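## Task

Take culture plate M09 out of the incubator and set it in out-nest O1, lying flat between the nest's locators, with well A1 at the nest corner labelled A1 and its lid seated all the way down. All other plates and lids must be left as they were, and the incubator door must finish closed and latched. Nothing may count as done if it stays in place only because the robot holds it. Finish by releasing and backing the gripper away.

## Robot and tools

Robot. One four-axis plate-moving arm with a single two-finger gripper that always stays level: it can translate in x, y, z and spin about its vertical z axis, but never tilt. The controlled point (end_effector_position) sits midway between the two rubber pads, 2 to 3 cm behind the fingertips. Fingers point along the gripper's +x axis and close along its y axis.

Frames. Results report the gripper pose in the scene frame: origin on the table top under the arm base, +z up, +y to the left when looking along +x; position in metres, orientation as end_effector_quat_wxyz. At long reach the printed position can be somewhat wrong. Motion commands, however, are written in the gripper's own axes.

The row. Every motion argument is a single list of 5 numbers, each in [-1, 1]: dx, dy, dz, rz, opening. The first four are an offset, not a pose, in the gripper's own axes, counted from the gripper pose shown in the most recent result that reported it (if none yet in this scene, or for later calls in the same reply, from where the robot is when the action starts). Scale: 1.0 equals 0.6 m for dx, dy, dz and 180 degrees for rz; rz is positive turning from +x toward +y. The fifth number, opening, is absolute: +1 fully open (0.140 m), -1 closed (pads still 0.066 m apart). Going from open to closed needs about 0.6 s or more. A row of all-zero offsets is not a pause; it pulls the gripper back to the reference pose.

execute_actions. Argument actions is a list holding one item or nothing. Empty list: just report current state. {"rows": [[5 numbers], ...], "steps": n}: up to 15 rows, n at most 15 (default 15), each step 1/30 s; each row is used for one step, the last row repeats if rows run out. Every row is measured from the same reference pose, not chained from the previous row. {"steps": n} alone: a wait of up to 300 steps counted from the last result, including time spent replying. Optional pictures (boolean) toggles camera images. A rejected call sends nothing.

move. Argument target is one 5-number row as above; speed is path top speed in m/s, 0.002 to 0.5 (default 0.25), with turning capped at twice that in rad/s. The gripper follows a straight path lasting 0.5 to 10 s (longer paths are cut off at 10 s), turning the shorter way. The opening is applied at the start. It does not slow for obstacles, may lag or stray, and can exceed speed, notably near full arm extension. Faster moves hit harder, and aiming farther beyond a contact presses harder. The result adds a move: line with the ending (done, off_target, moving, held, fault), the acting limits (paced = pose clipped; held = some steps blocked, after which the arm may surge), and the distance to target.

wait. seconds from 0 to 10; nothing new is sent.

zoom_image. camera is one of cam_head_left, cam_head_right, cam_high, cam_low, cam_wrist; region is [x0, y0, x1, y1] in that camera's pixels from the top-left, no larger than 504 by 504. Images are 504x504 except cam_wrist at 616x616.

finished_scene. scene is the number of the scene being closed (1 or 2); irreversible, it grades that scene and loads the next.

How the controller behaves. Each step, the commanded pose is clipped to within 70 mm and 16 degrees of the measured pose, then damped inverse kinematics drives the joints. After an action ends the arm continues only to the last clipped pose, so a distant target may need several actions; read the reported pose and send the remainder. A Hand target line shows what the controller is currently heading for. A pose unreachable line, and HELD marks on steps, mean the clearance check altered or blocked the row. Joints decelerate together and stop together on reversal. The simulation keeps running while you compose replies.

Result lines. Joint positions gives lift (m, 0 to 0.55), shoulder (-2 to 2 rad), elbow (-2.8 to 2.8 rad), wrist yaw (±12.566 rad), then pad gap (m). Keep the elbow more than 0.4 rad away from 0 or the arm may fold and fault. grip_measured is the finger opening on the command scale; readings may be off by about 1 mm consistently. To hold, command roughly 0.04 below grip_measured (less difference grips more gently). Pad force tops out near 18 N; fast closing can squeeze harder.

Hazards. Contact torque reaching a load limit (lift 55.8 N, shoulder 8.37 N m, elbow 4.18 N m, wrist yaw 1.39 N m, carried weight included) halts the arm for 10 s and drops the rest of the call. Holding loads heats motors: MOTOR HOT appears from 85 °C, and at 100 °C an OVER-TEMPERATURE FAULT brakes the arm until cooled. A held part may occasionally be jerked briefly. Avoid drops, slips, slamming, hard impacts and heavy pushing, and never let anything leave the table. Repeating a small offset against a rigid surface does not push deeper, but against something yielding it does.

Task notes. The incubator door keeps swinging once pushed; if it opens well beyond 90 degrees its outer face can no longer be reached to close it. Plates inside the incubator display their ID on the front. On any labelled item, well A1 lies at the labelled short end, in the corner opposite the labelled long side. Camera calibrations are given per camera with small per-scene deviations; results list any camera whose numbers changed.

Each tool is called after "Emit:" by a JSON object that holds its "name" and its "arguments".

## Session

I'll start by looking at the current state of the scene.

Emit:
{"name": "execute_actions", "arguments": {"actions": []}}

Scene clock: 0.00 s of 9600.00 s.
end_effector_position=(+0.7600, -0.2401, +0.5058) grip_measured=+0.97 end_effector_quat_wxyz=(+1.000, -0.000, -0.000, -0.030)
Joint positions: [ 0.501 -0.724 -2.612 -3.006  0.139]
Motor temperatures (°C, as the motors report them): [35 28 30 28]
Hand target: +0.760, -0.240, +0.506; +1.000, -0.000, -0.000, -0.030

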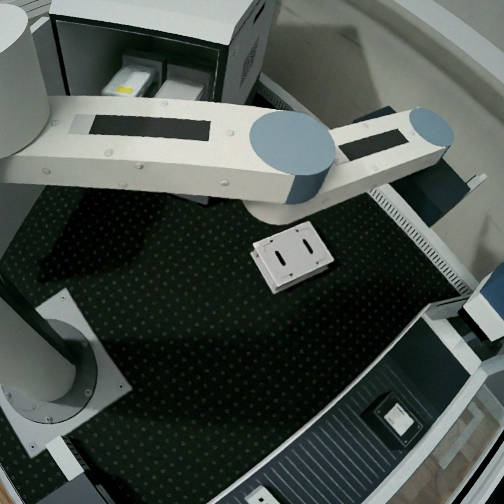

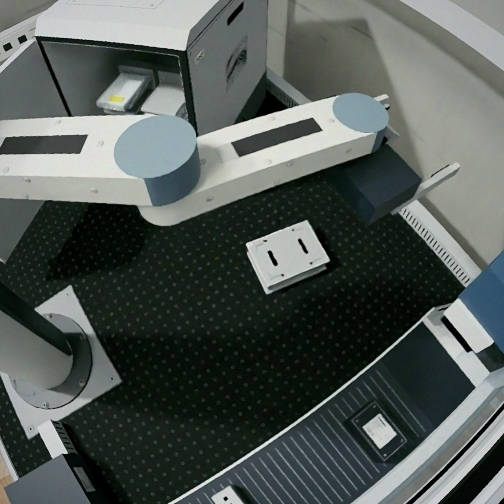

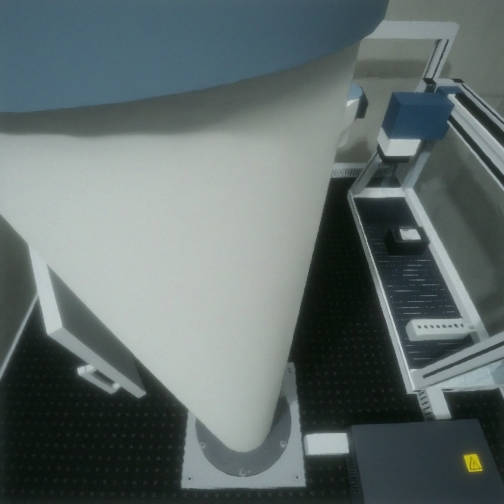

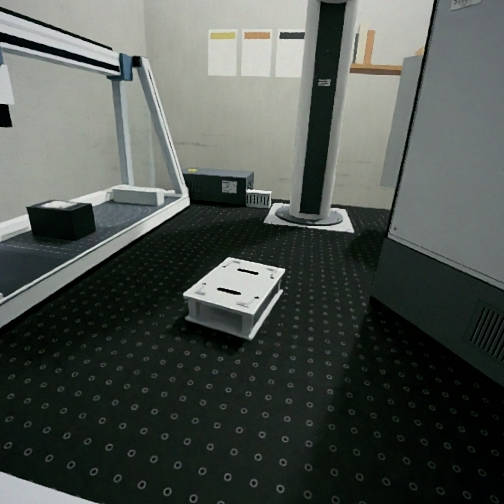

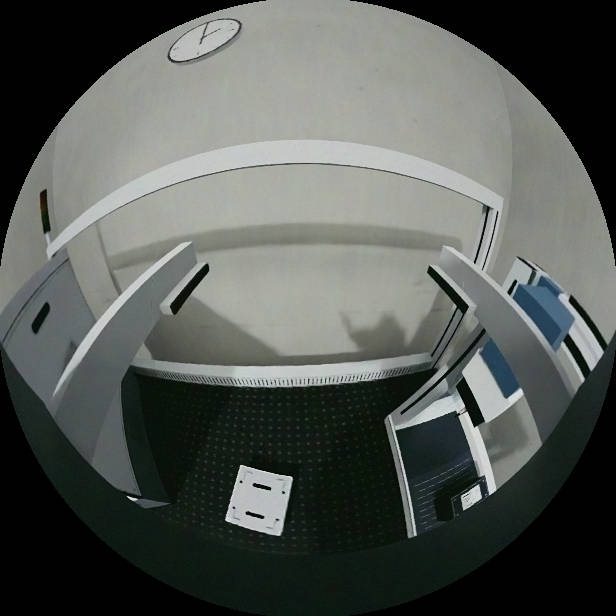

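Emit:
{"name": "zoom_image", "arguments": {"camera": "cam_head_right", "region": [0, 0, 280, 200]}}

Emit:
{"name": "zoom_image", "arguments": {"camera": "cam_head_left", "region": [230, 200, 350, 310]}}

Emit:
{"name": "zoom_image", "arguments": {"camera": "cam_high", "region": [0, 200, 250, 450]}}

Region (0, 0, 280, 200) of cam_head_right's 504x504 image, scaled by 1.800, with more detail than that image has; it fills the top 360 rows of this view, and the rest is white.

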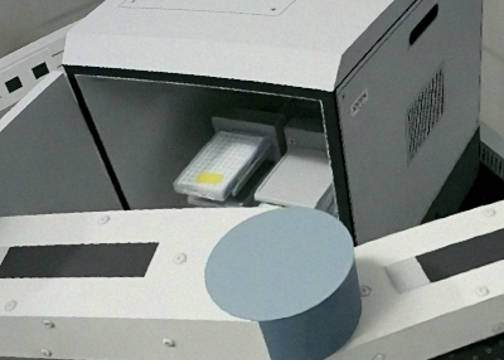

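Region (230, 200, 350, 310) of cam_head_left's 504x504 image, scaled by 4.200, with more detail than that image has; it fills the top 462 rows of this view, and the rest is white.

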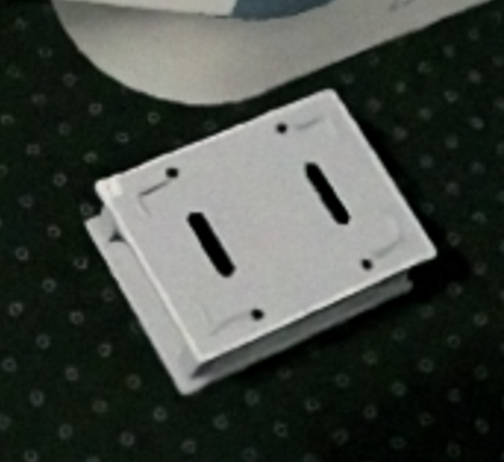

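Region (0, 200, 250, 450) of cam_high's 504x504 image, scaled by 2.016, with more detail than that image has.

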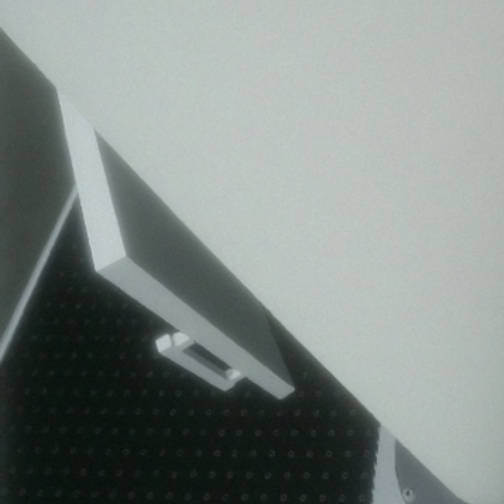

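Emit:
{"name": "zoom_image", "arguments": {"camera": "cam_head_left", "region": [0, 0, 300, 220]}}

Emit:
{"name": "zoom_image", "arguments": {"camera": "cam_low", "region": [160, 230, 310, 360]}}

Emit:
{"name": "zoom_image", "arguments": {"camera": "cam_head_right", "region": [230, 200, 350, 310]}}

Region (0, 0, 300, 220) of cam_head_left's 504x504 image, scaled by 1.680, with more detail than that image has; it fills the top 370 rows of this view, and the rest is white.

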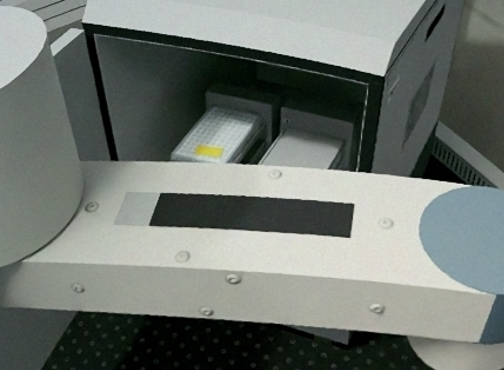

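Region (160, 230, 310, 360) of cam_low's 504x504 image, scaled by 3.360, with more detail than that image has; it fills the top 437 rows of this view, and the rest is white.

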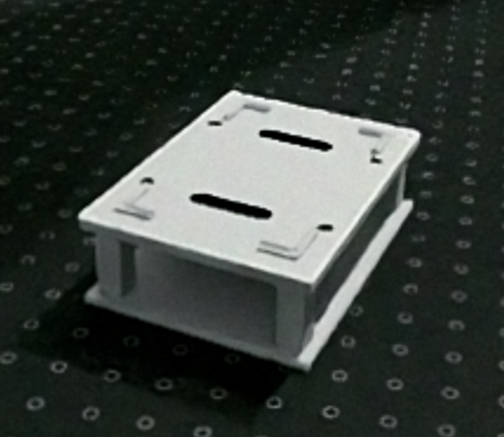

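Region (230, 200, 350, 310) of cam_head_right's 504x504 image, scaled by 4.200, with more detail than that image has; it fills the top 462 rows of this view, and the rest is white.

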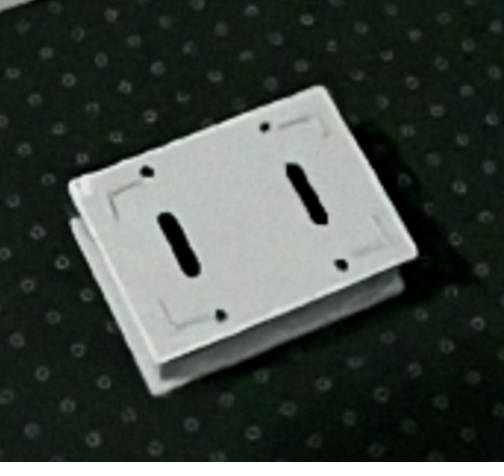

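Emit:
{"name": "move", "arguments": {"target": [-0.4585, 0.4065, -0.21, 0.13, 1.0], "speed": 0.3}}

Scene clock: 93.43 s of 9600.00 s.
end_effector_position=(+0.4998, +0.0200, +0.3798) grip_measured=+0.97 end_effector_quat_wxyz=(+0.985, -0.000, -0.000, +0.174)
Joint positions: [ 0.375 -1.145 -0.755 -4.032  0.139]
Motor temperatures (°C, as the motors report them): [35 28 30 28]
Hand target: +0.500, +0.020, +0.380; +0.985, -0.000, -0.000, +0.174
Off the commanded pose: 0.000 m, 0 deg.
After step 90, 88.77 s passed at rest.
move: done
camera_calibration (this result's frames):
cam_wrist: T_world_to_cam=[[0.341803, -0.93977, 0.00146757, -0.143574], [-0.564547, -0.206579, -0.799132, 0.577753], [0.751304, 0.272317, -0.601154, -0.0573825], [0, 0, 0, 1]] pos_world=[0.418354, 0.0000516039, 0.427416]

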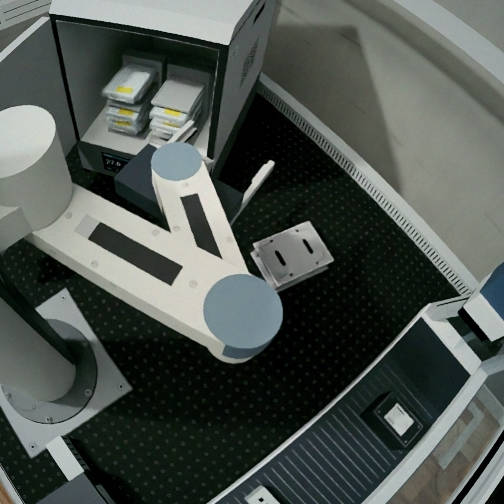

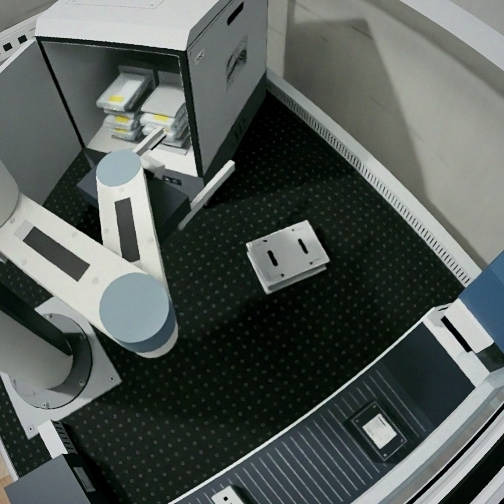

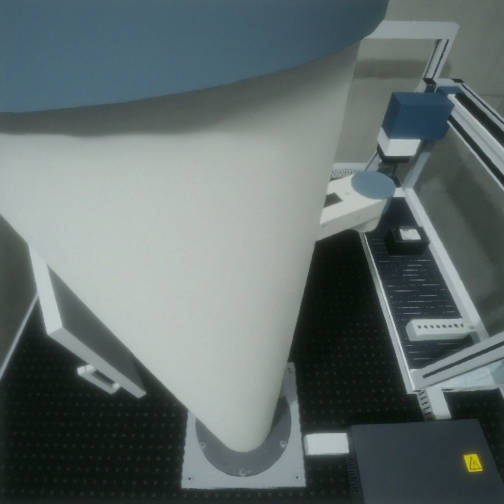

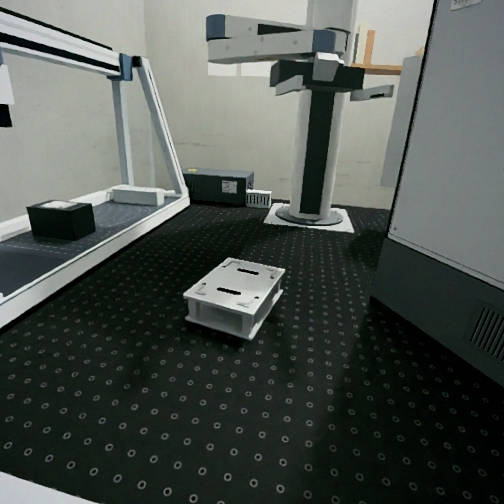

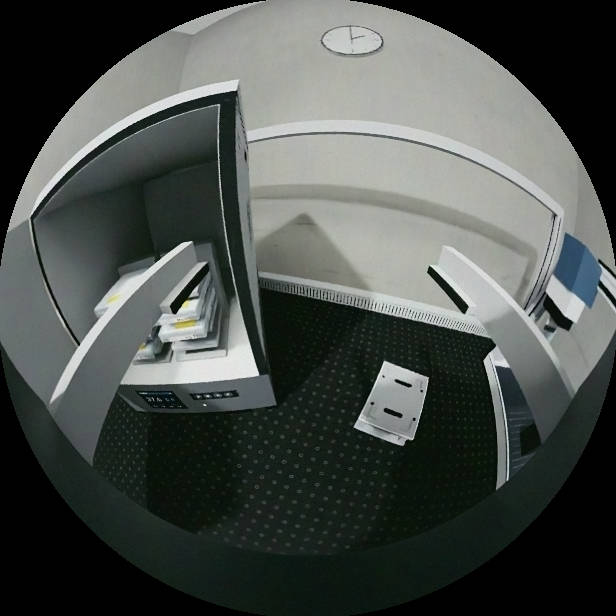

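Emit:
{"name": "zoom_image", "arguments": {"camera": "cam_head_left", "region": [80, 40, 230, 180]}}

Emit:
{"name": "zoom_image", "arguments": {"camera": "cam_wrist", "region": [70, 230, 290, 430]}}

Region (80, 40, 230, 180) of cam_head_left's 504x504 image, scaled by 3.360, with more detail than that image has; it fills the top 470 rows of this view, and the rest is white.

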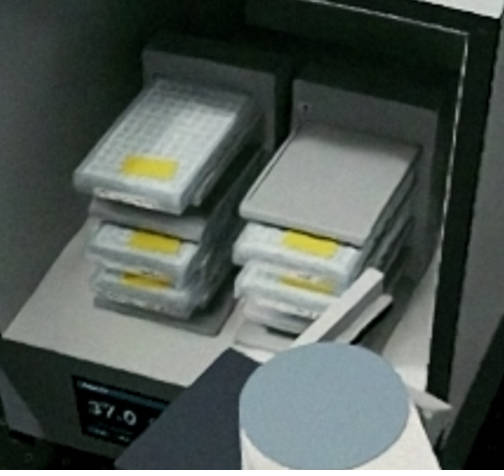

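Region (70, 230, 290, 430) of cam_wrist's 616x616 image, scaled by 2.291, with more detail than that image has; it fills the top 458 rows of this view, and the rest is white.

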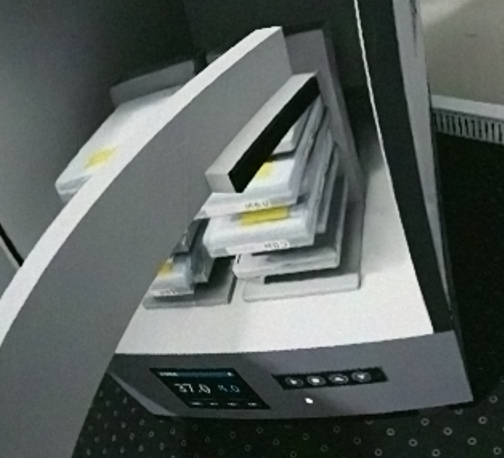

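Emit:
{"name": "move", "arguments": {"target": [-0.0528, 0.3805, -0.25, 0.0772, 1.0], "speed": 0.3}}

Scene clock: 115.27 s of 9600.00 s.
end_effector_position=(+0.3920, +0.2238, +0.2298) grip_measured=+0.97 end_effector_quat_wxyz=(+0.956, -0.000, -0.000, +0.292)
Joint positions: [ 0.225 -0.052 -0.678 -4.96   0.139]
Motor temperatures (°C, as the motors report them): [35 28 30 28]
Hand target: +0.392, +0.224, +0.230; +0.956, -0.000, -0.000, +0.292
Off the commanded pose: 0.000 m, 0 deg.
After step 90, 17.40 s passed at rest.
move: done
camera_calibration (this result's frames):
cam_wrist: T_world_to_cam=[[0.557786, -0.829984, 0.00146757, -0.024225], [-0.498295, -0.336289, -0.799132, 0.442096], [0.66376, 0.445013, -0.601154, -0.126342], [0, 0, 0, 1]] pos_world=[0.317667, 0.18479, 0.277378]

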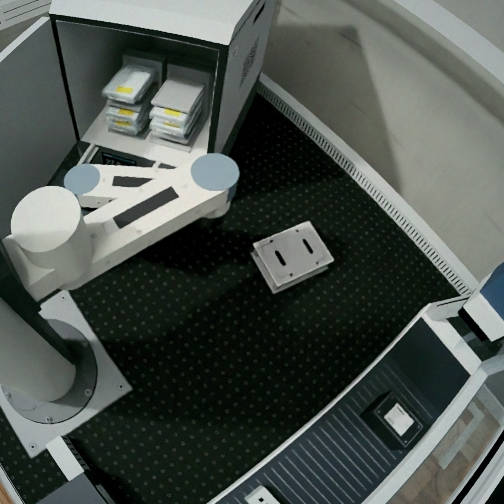

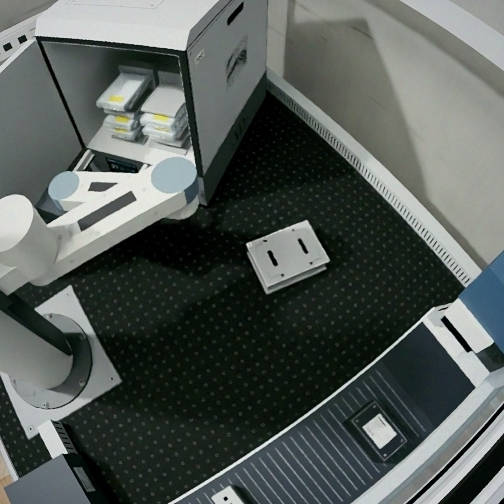

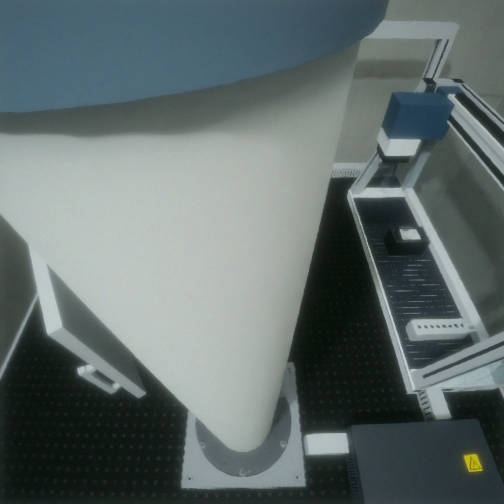

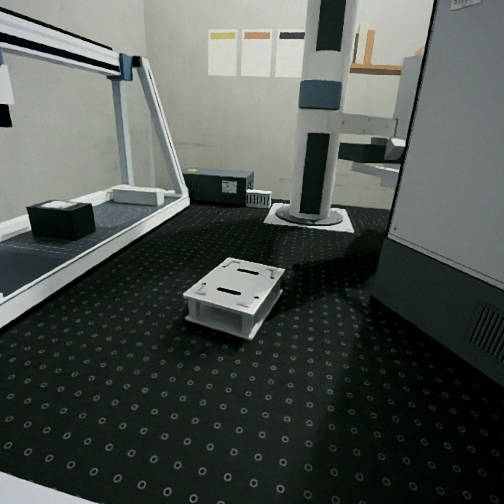

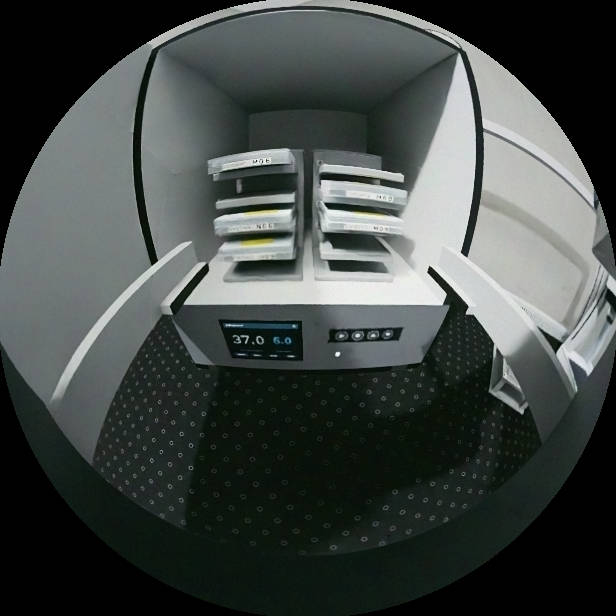

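Emit:
{"name": "zoom_image", "arguments": {"camera": "cam_wrist", "region": [200, 140, 420, 300]}}

Emit:
{"name": "zoom_image", "arguments": {"camera": "cam_wrist", "region": [305, 150, 415, 290]}}

Emit:
{"name": "zoom_image", "arguments": {"camera": "cam_wrist", "region": [200, 140, 310, 290]}}

Region (200, 140, 420, 300) of cam_wrist's 616x616 image, scaled by 2.291, with more detail than that image has; it fills the top 367 rows of this view, and the rest is white.

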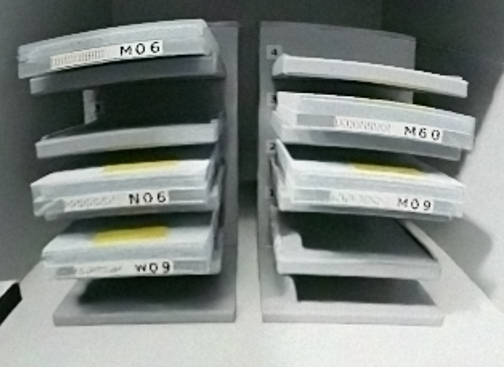

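Region (305, 150, 415, 290) of cam_wrist's 616x616 image, scaled by 3.600, with more detail than that image has; it fills the left 396 columns of this view, and the rest is white.

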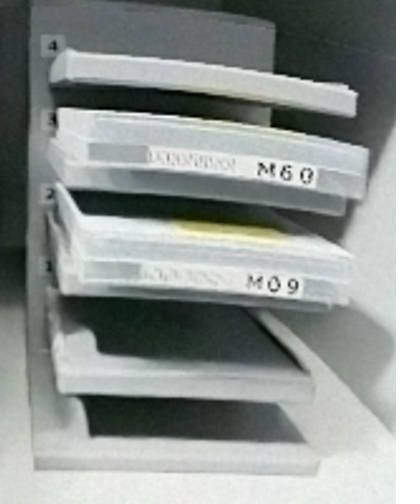

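Region (200, 140, 310, 290) of cam_wrist's 616x616 image, scaled by 3.360, with more detail than that image has; it fills the left 370 columns of this view, and the rest is white.

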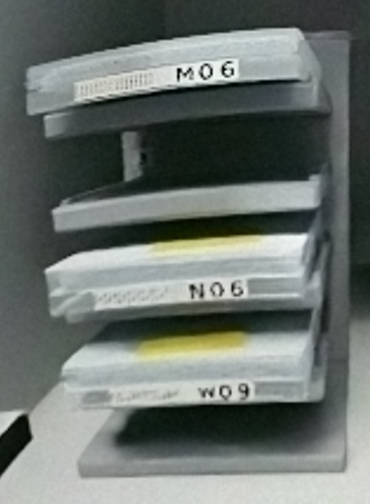

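Emit:
{"name": "move", "arguments": {"target": [0.04, -0.08, -0.065, 0.0, 1.0], "speed": 0.2}}

Scene clock: 132.67 s of 9600.00 s.
end_effector_position=(+0.4388, +0.1972, +0.1907) grip_measured=+0.97 end_effector_quat_wxyz=(+0.956, -0.000, -0.000, +0.292)
Joint positions: [ 0.186 -0.328 -0.731 -4.632  0.139]
Motor temperatures (°C, as the motors report them): [35 28 30 28]
Hand target: +0.439, +0.197, +0.191; +0.956, -0.000, -0.000, +0.292
Off the commanded pose: 0.000 m, 0 deg.
After step 90, 13.63 s passed at rest.
move: done
camera_calibration (this result's frames):
cam_wrist: T_world_to_cam=[[0.557204, -0.830374, 0.00146757, -0.0719758], [-0.49853, -0.33594, -0.799132, 0.42532], [0.664072, 0.444548, -0.601154, -0.169096], [0, 0, 0, 1]] pos_world=[0.364432, 0.158287, 0.23834]

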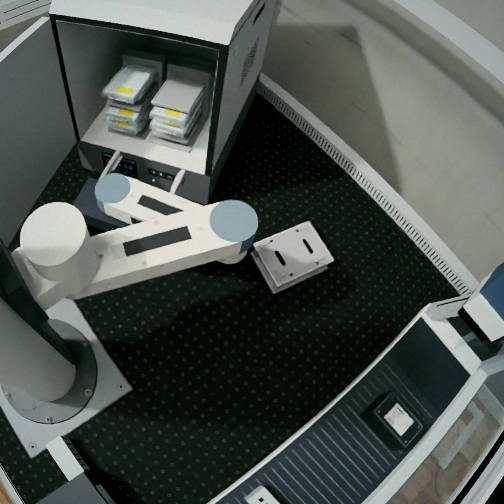

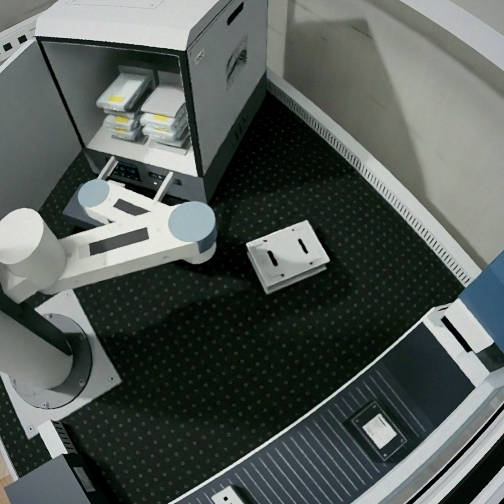

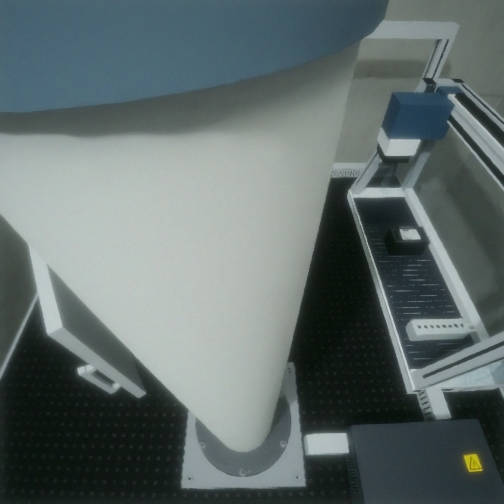

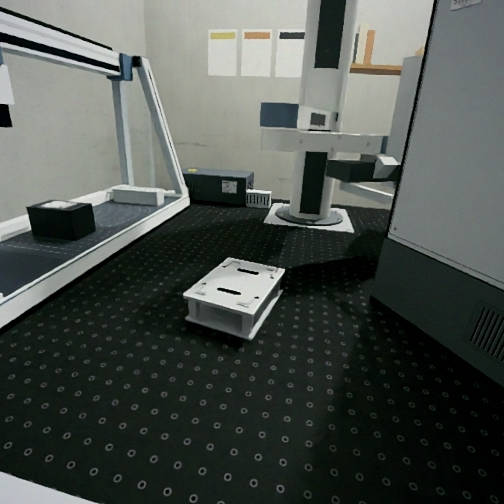

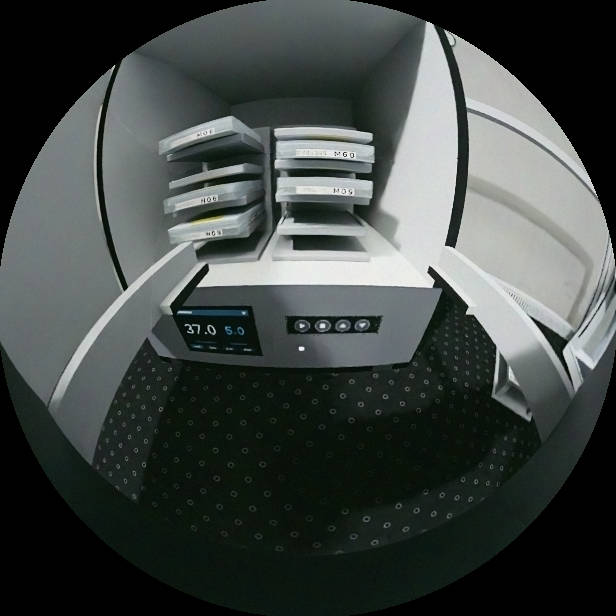

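Emit:
{"name": "zoom_image", "arguments": {"camera": "cam_wrist", "region": [260, 120, 390, 270]}}

Emit:
{"name": "zoom_image", "arguments": {"camera": "cam_wrist", "region": [265, 165, 325, 215]}}

Emit:
{"name": "zoom_image", "arguments": {"camera": "cam_wrist", "region": [325, 165, 385, 215]}}

Region (260, 120, 390, 270) of cam_wrist's 616x616 image, scaled by 3.360, with more detail than that image has; it fills the left 437 columns of this view, and the rest is white.

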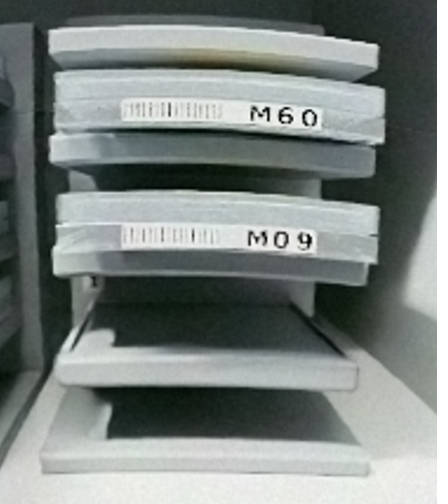

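Region (265, 165, 325, 215) of cam_wrist's 616x616 image, scaled by 8.400, with more detail than that image has.

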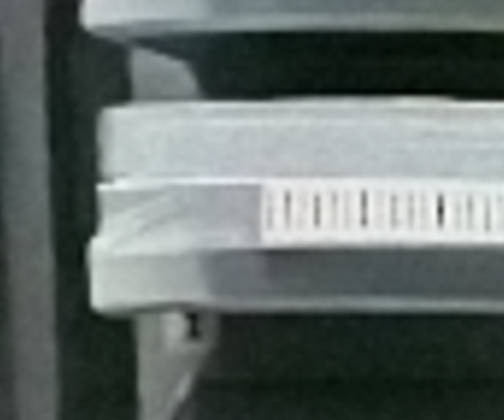

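Region (325, 165, 385, 215) of cam_wrist's 616x616 image, scaled by 8.400, with more detail than that image has.

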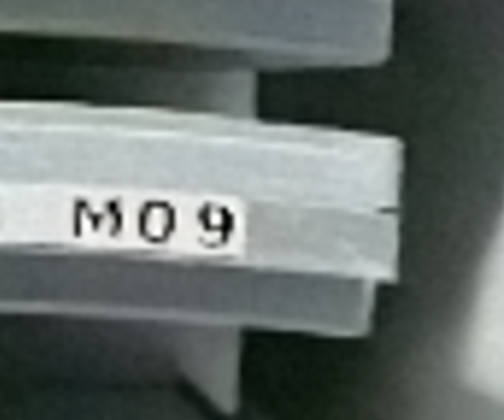

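Emit:
{"name": "zoom_image", "arguments": {"camera": "cam_wrist", "region": [130, 230, 230, 330]}}

Emit:
{"name": "zoom_image", "arguments": {"camera": "cam_wrist", "region": [410, 230, 510, 330]}}

Emit:
{"name": "zoom_image", "arguments": {"camera": "cam_wrist", "region": [150, 110, 290, 270]}}

Region (130, 230, 230, 330) of cam_wrist's 616x616 image, scaled by 5.040, with more detail than that image has.

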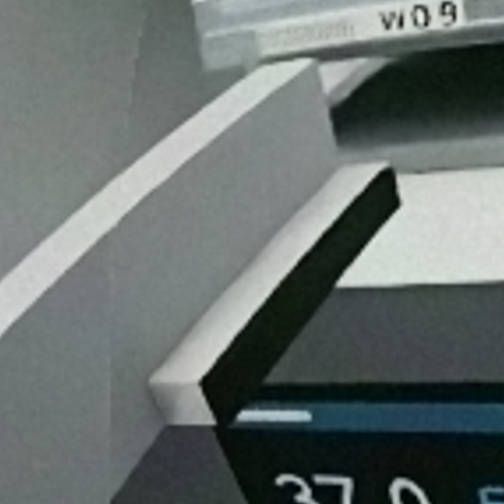

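Region (410, 230, 510, 330) of cam_wrist's 616x616 image, scaled by 5.040, with more detail than that image has.

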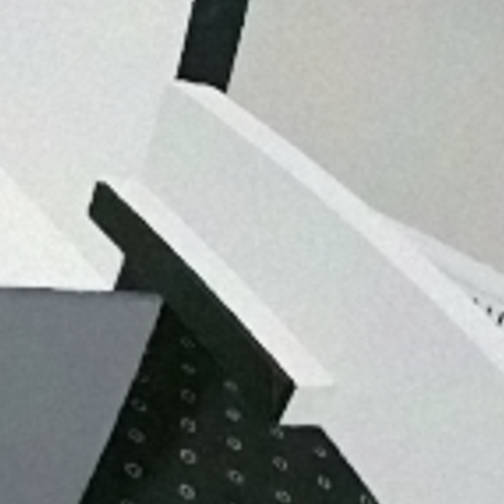

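Region (150, 110, 290, 270) of cam_wrist's 616x616 image, scaled by 3.150, with more detail than that image has; it fills the left 441 columns of this view, and the rest is white.

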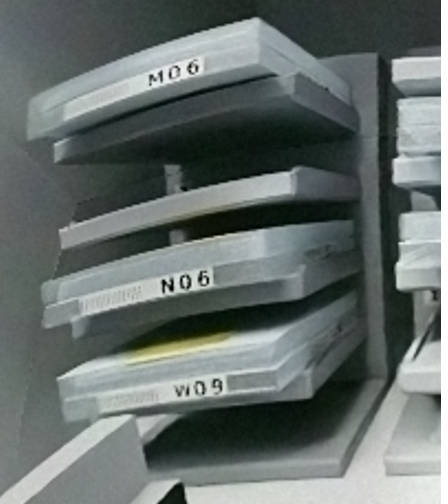

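Emit:
{"name": "zoom_image", "arguments": {"camera": "cam_wrist", "region": [225, 150, 285, 210]}}

Emit:
{"name": "zoom_image", "arguments": {"camera": "cam_wrist", "region": [330, 195, 380, 245]}}

Emit:
{"name": "zoom_image", "arguments": {"camera": "cam_low", "region": [300, 110, 420, 230]}}

Region (225, 150, 285, 210) of cam_wrist's 616x616 image, scaled by 8.400, with more detail than that image has.

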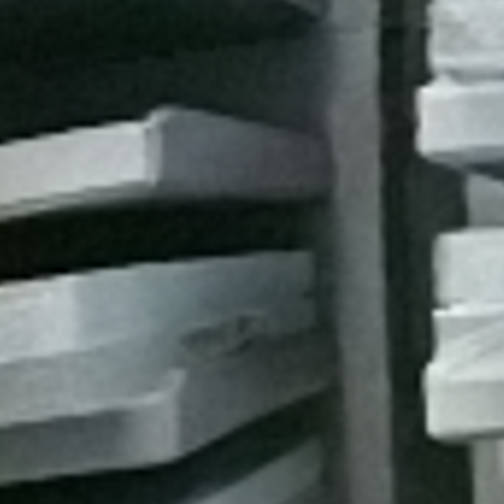

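Region (330, 195, 380, 245) of cam_wrist's 616x616 image, scaled by 10.080, with more detail than that image has.

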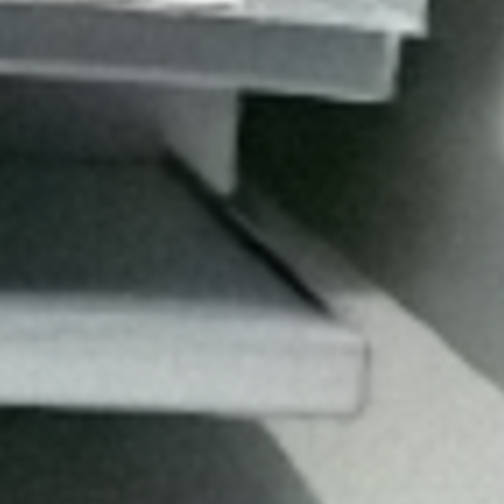

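Region (300, 110, 420, 230) of cam_low's 504x504 image, scaled by 4.200, with more detail than that image has.

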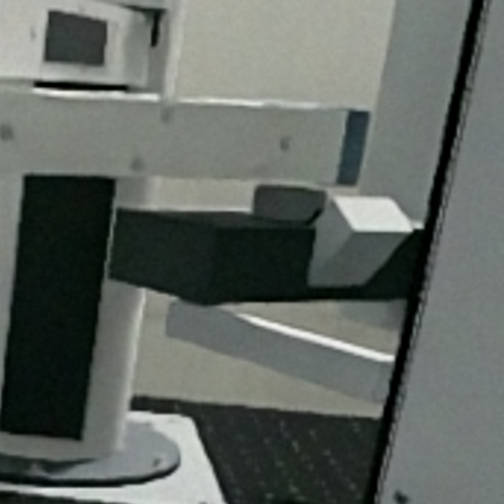

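Emit:
{"name": "zoom_image", "arguments": {"camera": "cam_wrist", "region": [270, 170, 310, 210]}}

Emit:
{"name": "zoom_image", "arguments": {"camera": "cam_wrist", "region": [345, 170, 385, 210]}}

Region (270, 170, 310, 210) of cam_wrist's 616x616 image, scaled by 12.600, with more detail than that image has.

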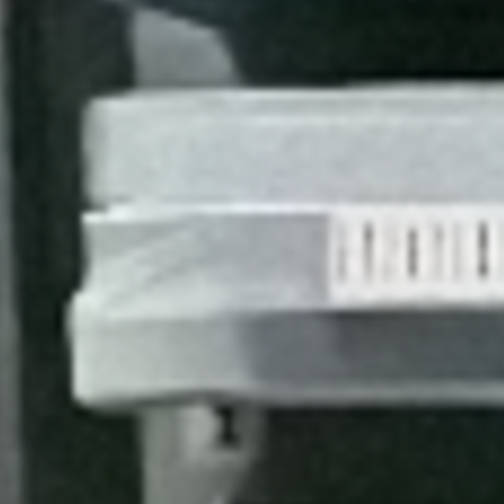

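Region (345, 170, 385, 210) of cam_wrist's 616x616 image, scaled by 12.600, with more detail than that image has.

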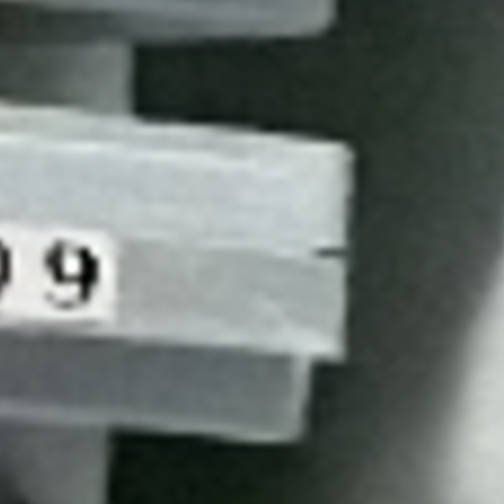

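Emit:
{"name": "move", "arguments": {"target": [0.1, -0.0108, 0.065, 0.0, 0.0], "speed": 0.15}}

Scene clock: 214.43 s of 9600.00 s.
end_effector_position=(+0.4923, +0.2252, +0.2298) grip_measured=+0.00 end_effector_quat_wxyz=(+0.957, -0.000, -0.000, +0.291)
Joint positions: [ 0.225 -0.303 -0.988 -4.4    0.103]
Motor temperatures (°C, as the motors report them): [35 28 30 28]
Hand target: +0.492, +0.225, +0.230; +0.956, -0.000, -0.000, +0.292
Off the commanded pose: 0.000 m, 0 deg.
After step 90, 77.97 s passed at rest.
move: done
camera_calibration (this result's frames):
cam_wrist: T_world_to_cam=[[0.556556, -0.830809, 0.00146757, -0.0782622], [-0.498792, -0.335551, -0.799132, 0.492658], [0.664418, 0.44403, -0.601154, -0.193686], [0, 0, 0, 1]] pos_world=[0.41798, 0.186293, 0.277378]

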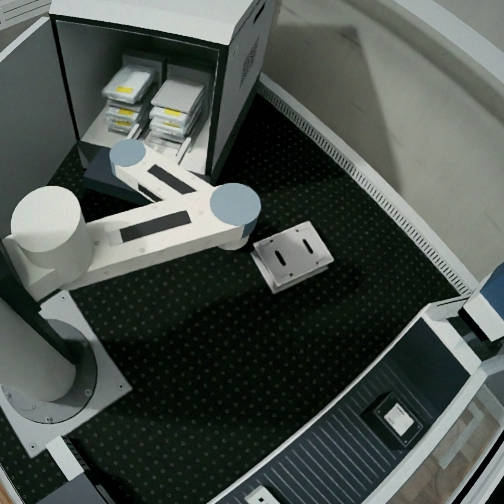

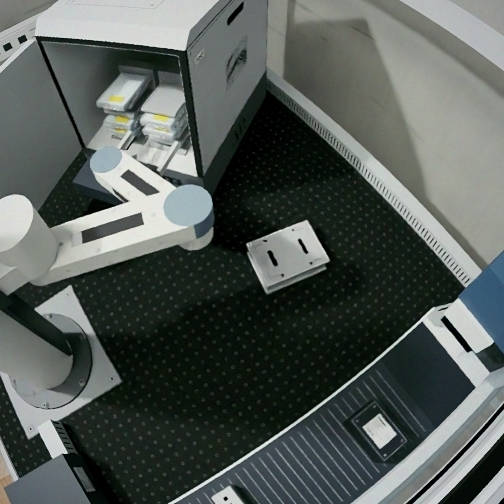

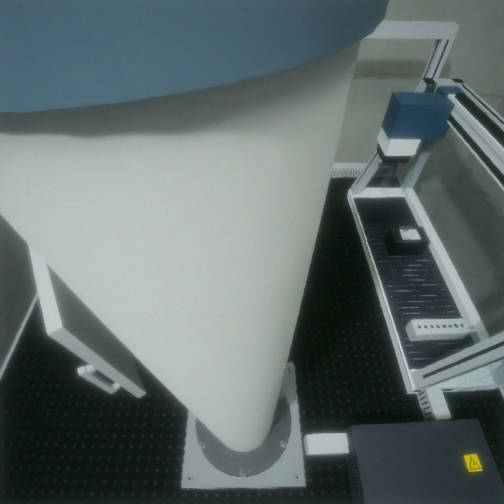

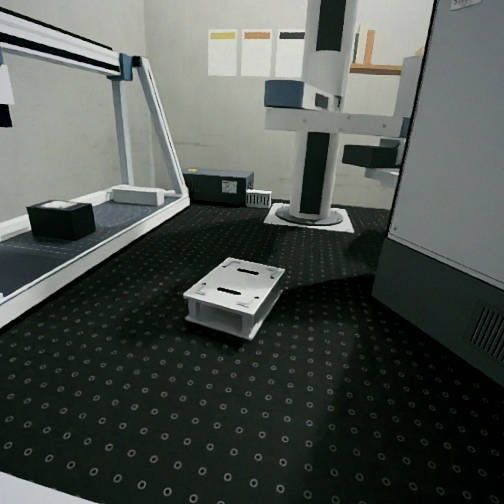

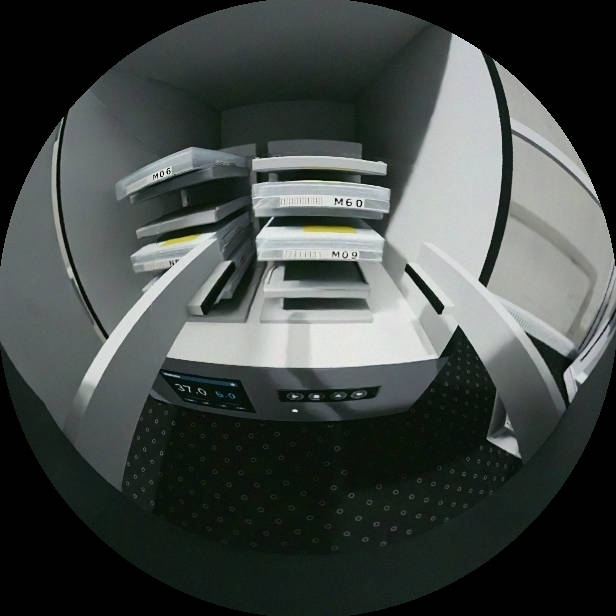

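Emit:
{"name": "zoom_image", "arguments": {"camera": "cam_wrist", "region": [190, 210, 290, 310]}}

Emit:
{"name": "zoom_image", "arguments": {"camera": "cam_wrist", "region": [350, 210, 450, 310]}}

Region (190, 210, 290, 310) of cam_wrist's 616x616 image, scaled by 5.040, with more detail than that image has.

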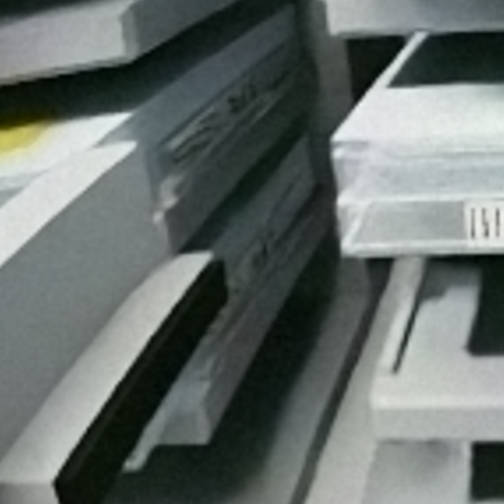

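Region (350, 210, 450, 310) of cam_wrist's 616x616 image, scaled by 5.040, with more detail than that image has.

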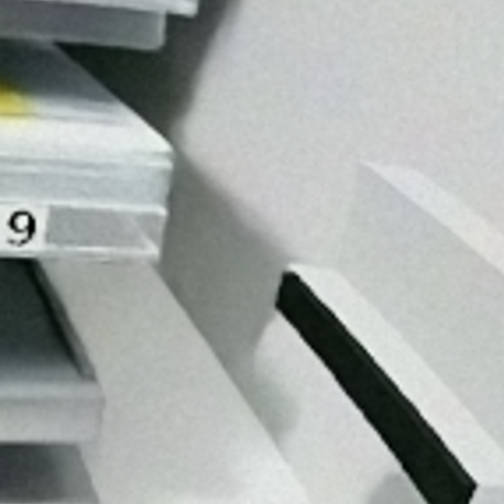

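Emit:
{"name": "zoom_image", "arguments": {"camera": "cam_wrist", "region": [215, 245, 255, 285]}}

Emit:
{"name": "zoom_image", "arguments": {"camera": "cam_wrist", "region": [390, 250, 430, 290]}}

Emit:
{"name": "zoom_image", "arguments": {"camera": "cam_wrist", "region": [180, 285, 220, 325]}}

Emit:
{"name": "zoom_image", "arguments": {"camera": "cam_wrist", "region": [420, 285, 460, 325]}}

Region (215, 245, 255, 285) of cam_wrist's 616x616 image, scaled by 12.600, with more detail than that image has.

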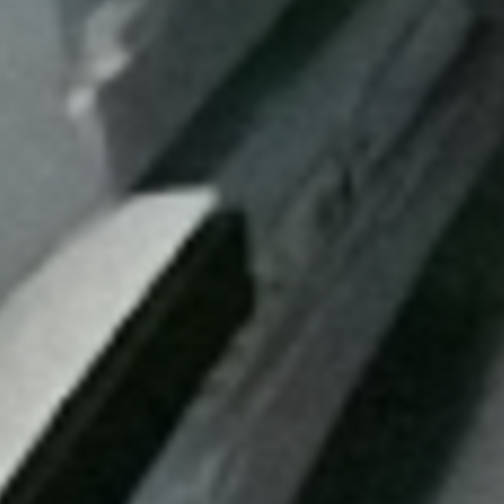

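Region (390, 250, 430, 290) of cam_wrist's 616x616 image, scaled by 12.600, with more detail than that image has.

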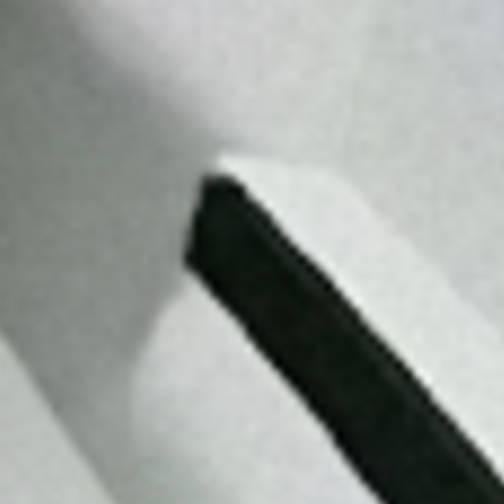

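Region (180, 285, 220, 325) of cam_wrist's 616x616 image, scaled by 12.600, with more detail than that image has.

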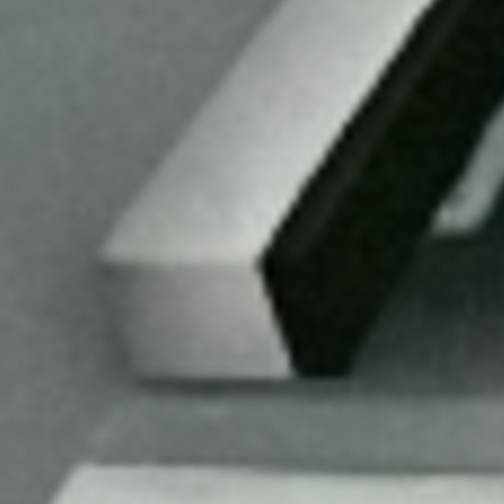

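Region (420, 285, 460, 325) of cam_wrist's 616x616 image, scaled by 12.600, with more detail than that image has.

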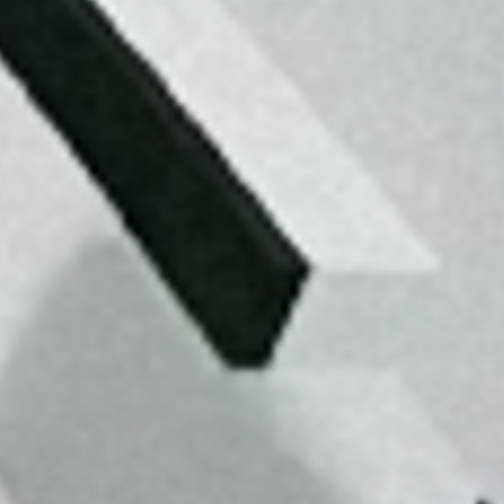

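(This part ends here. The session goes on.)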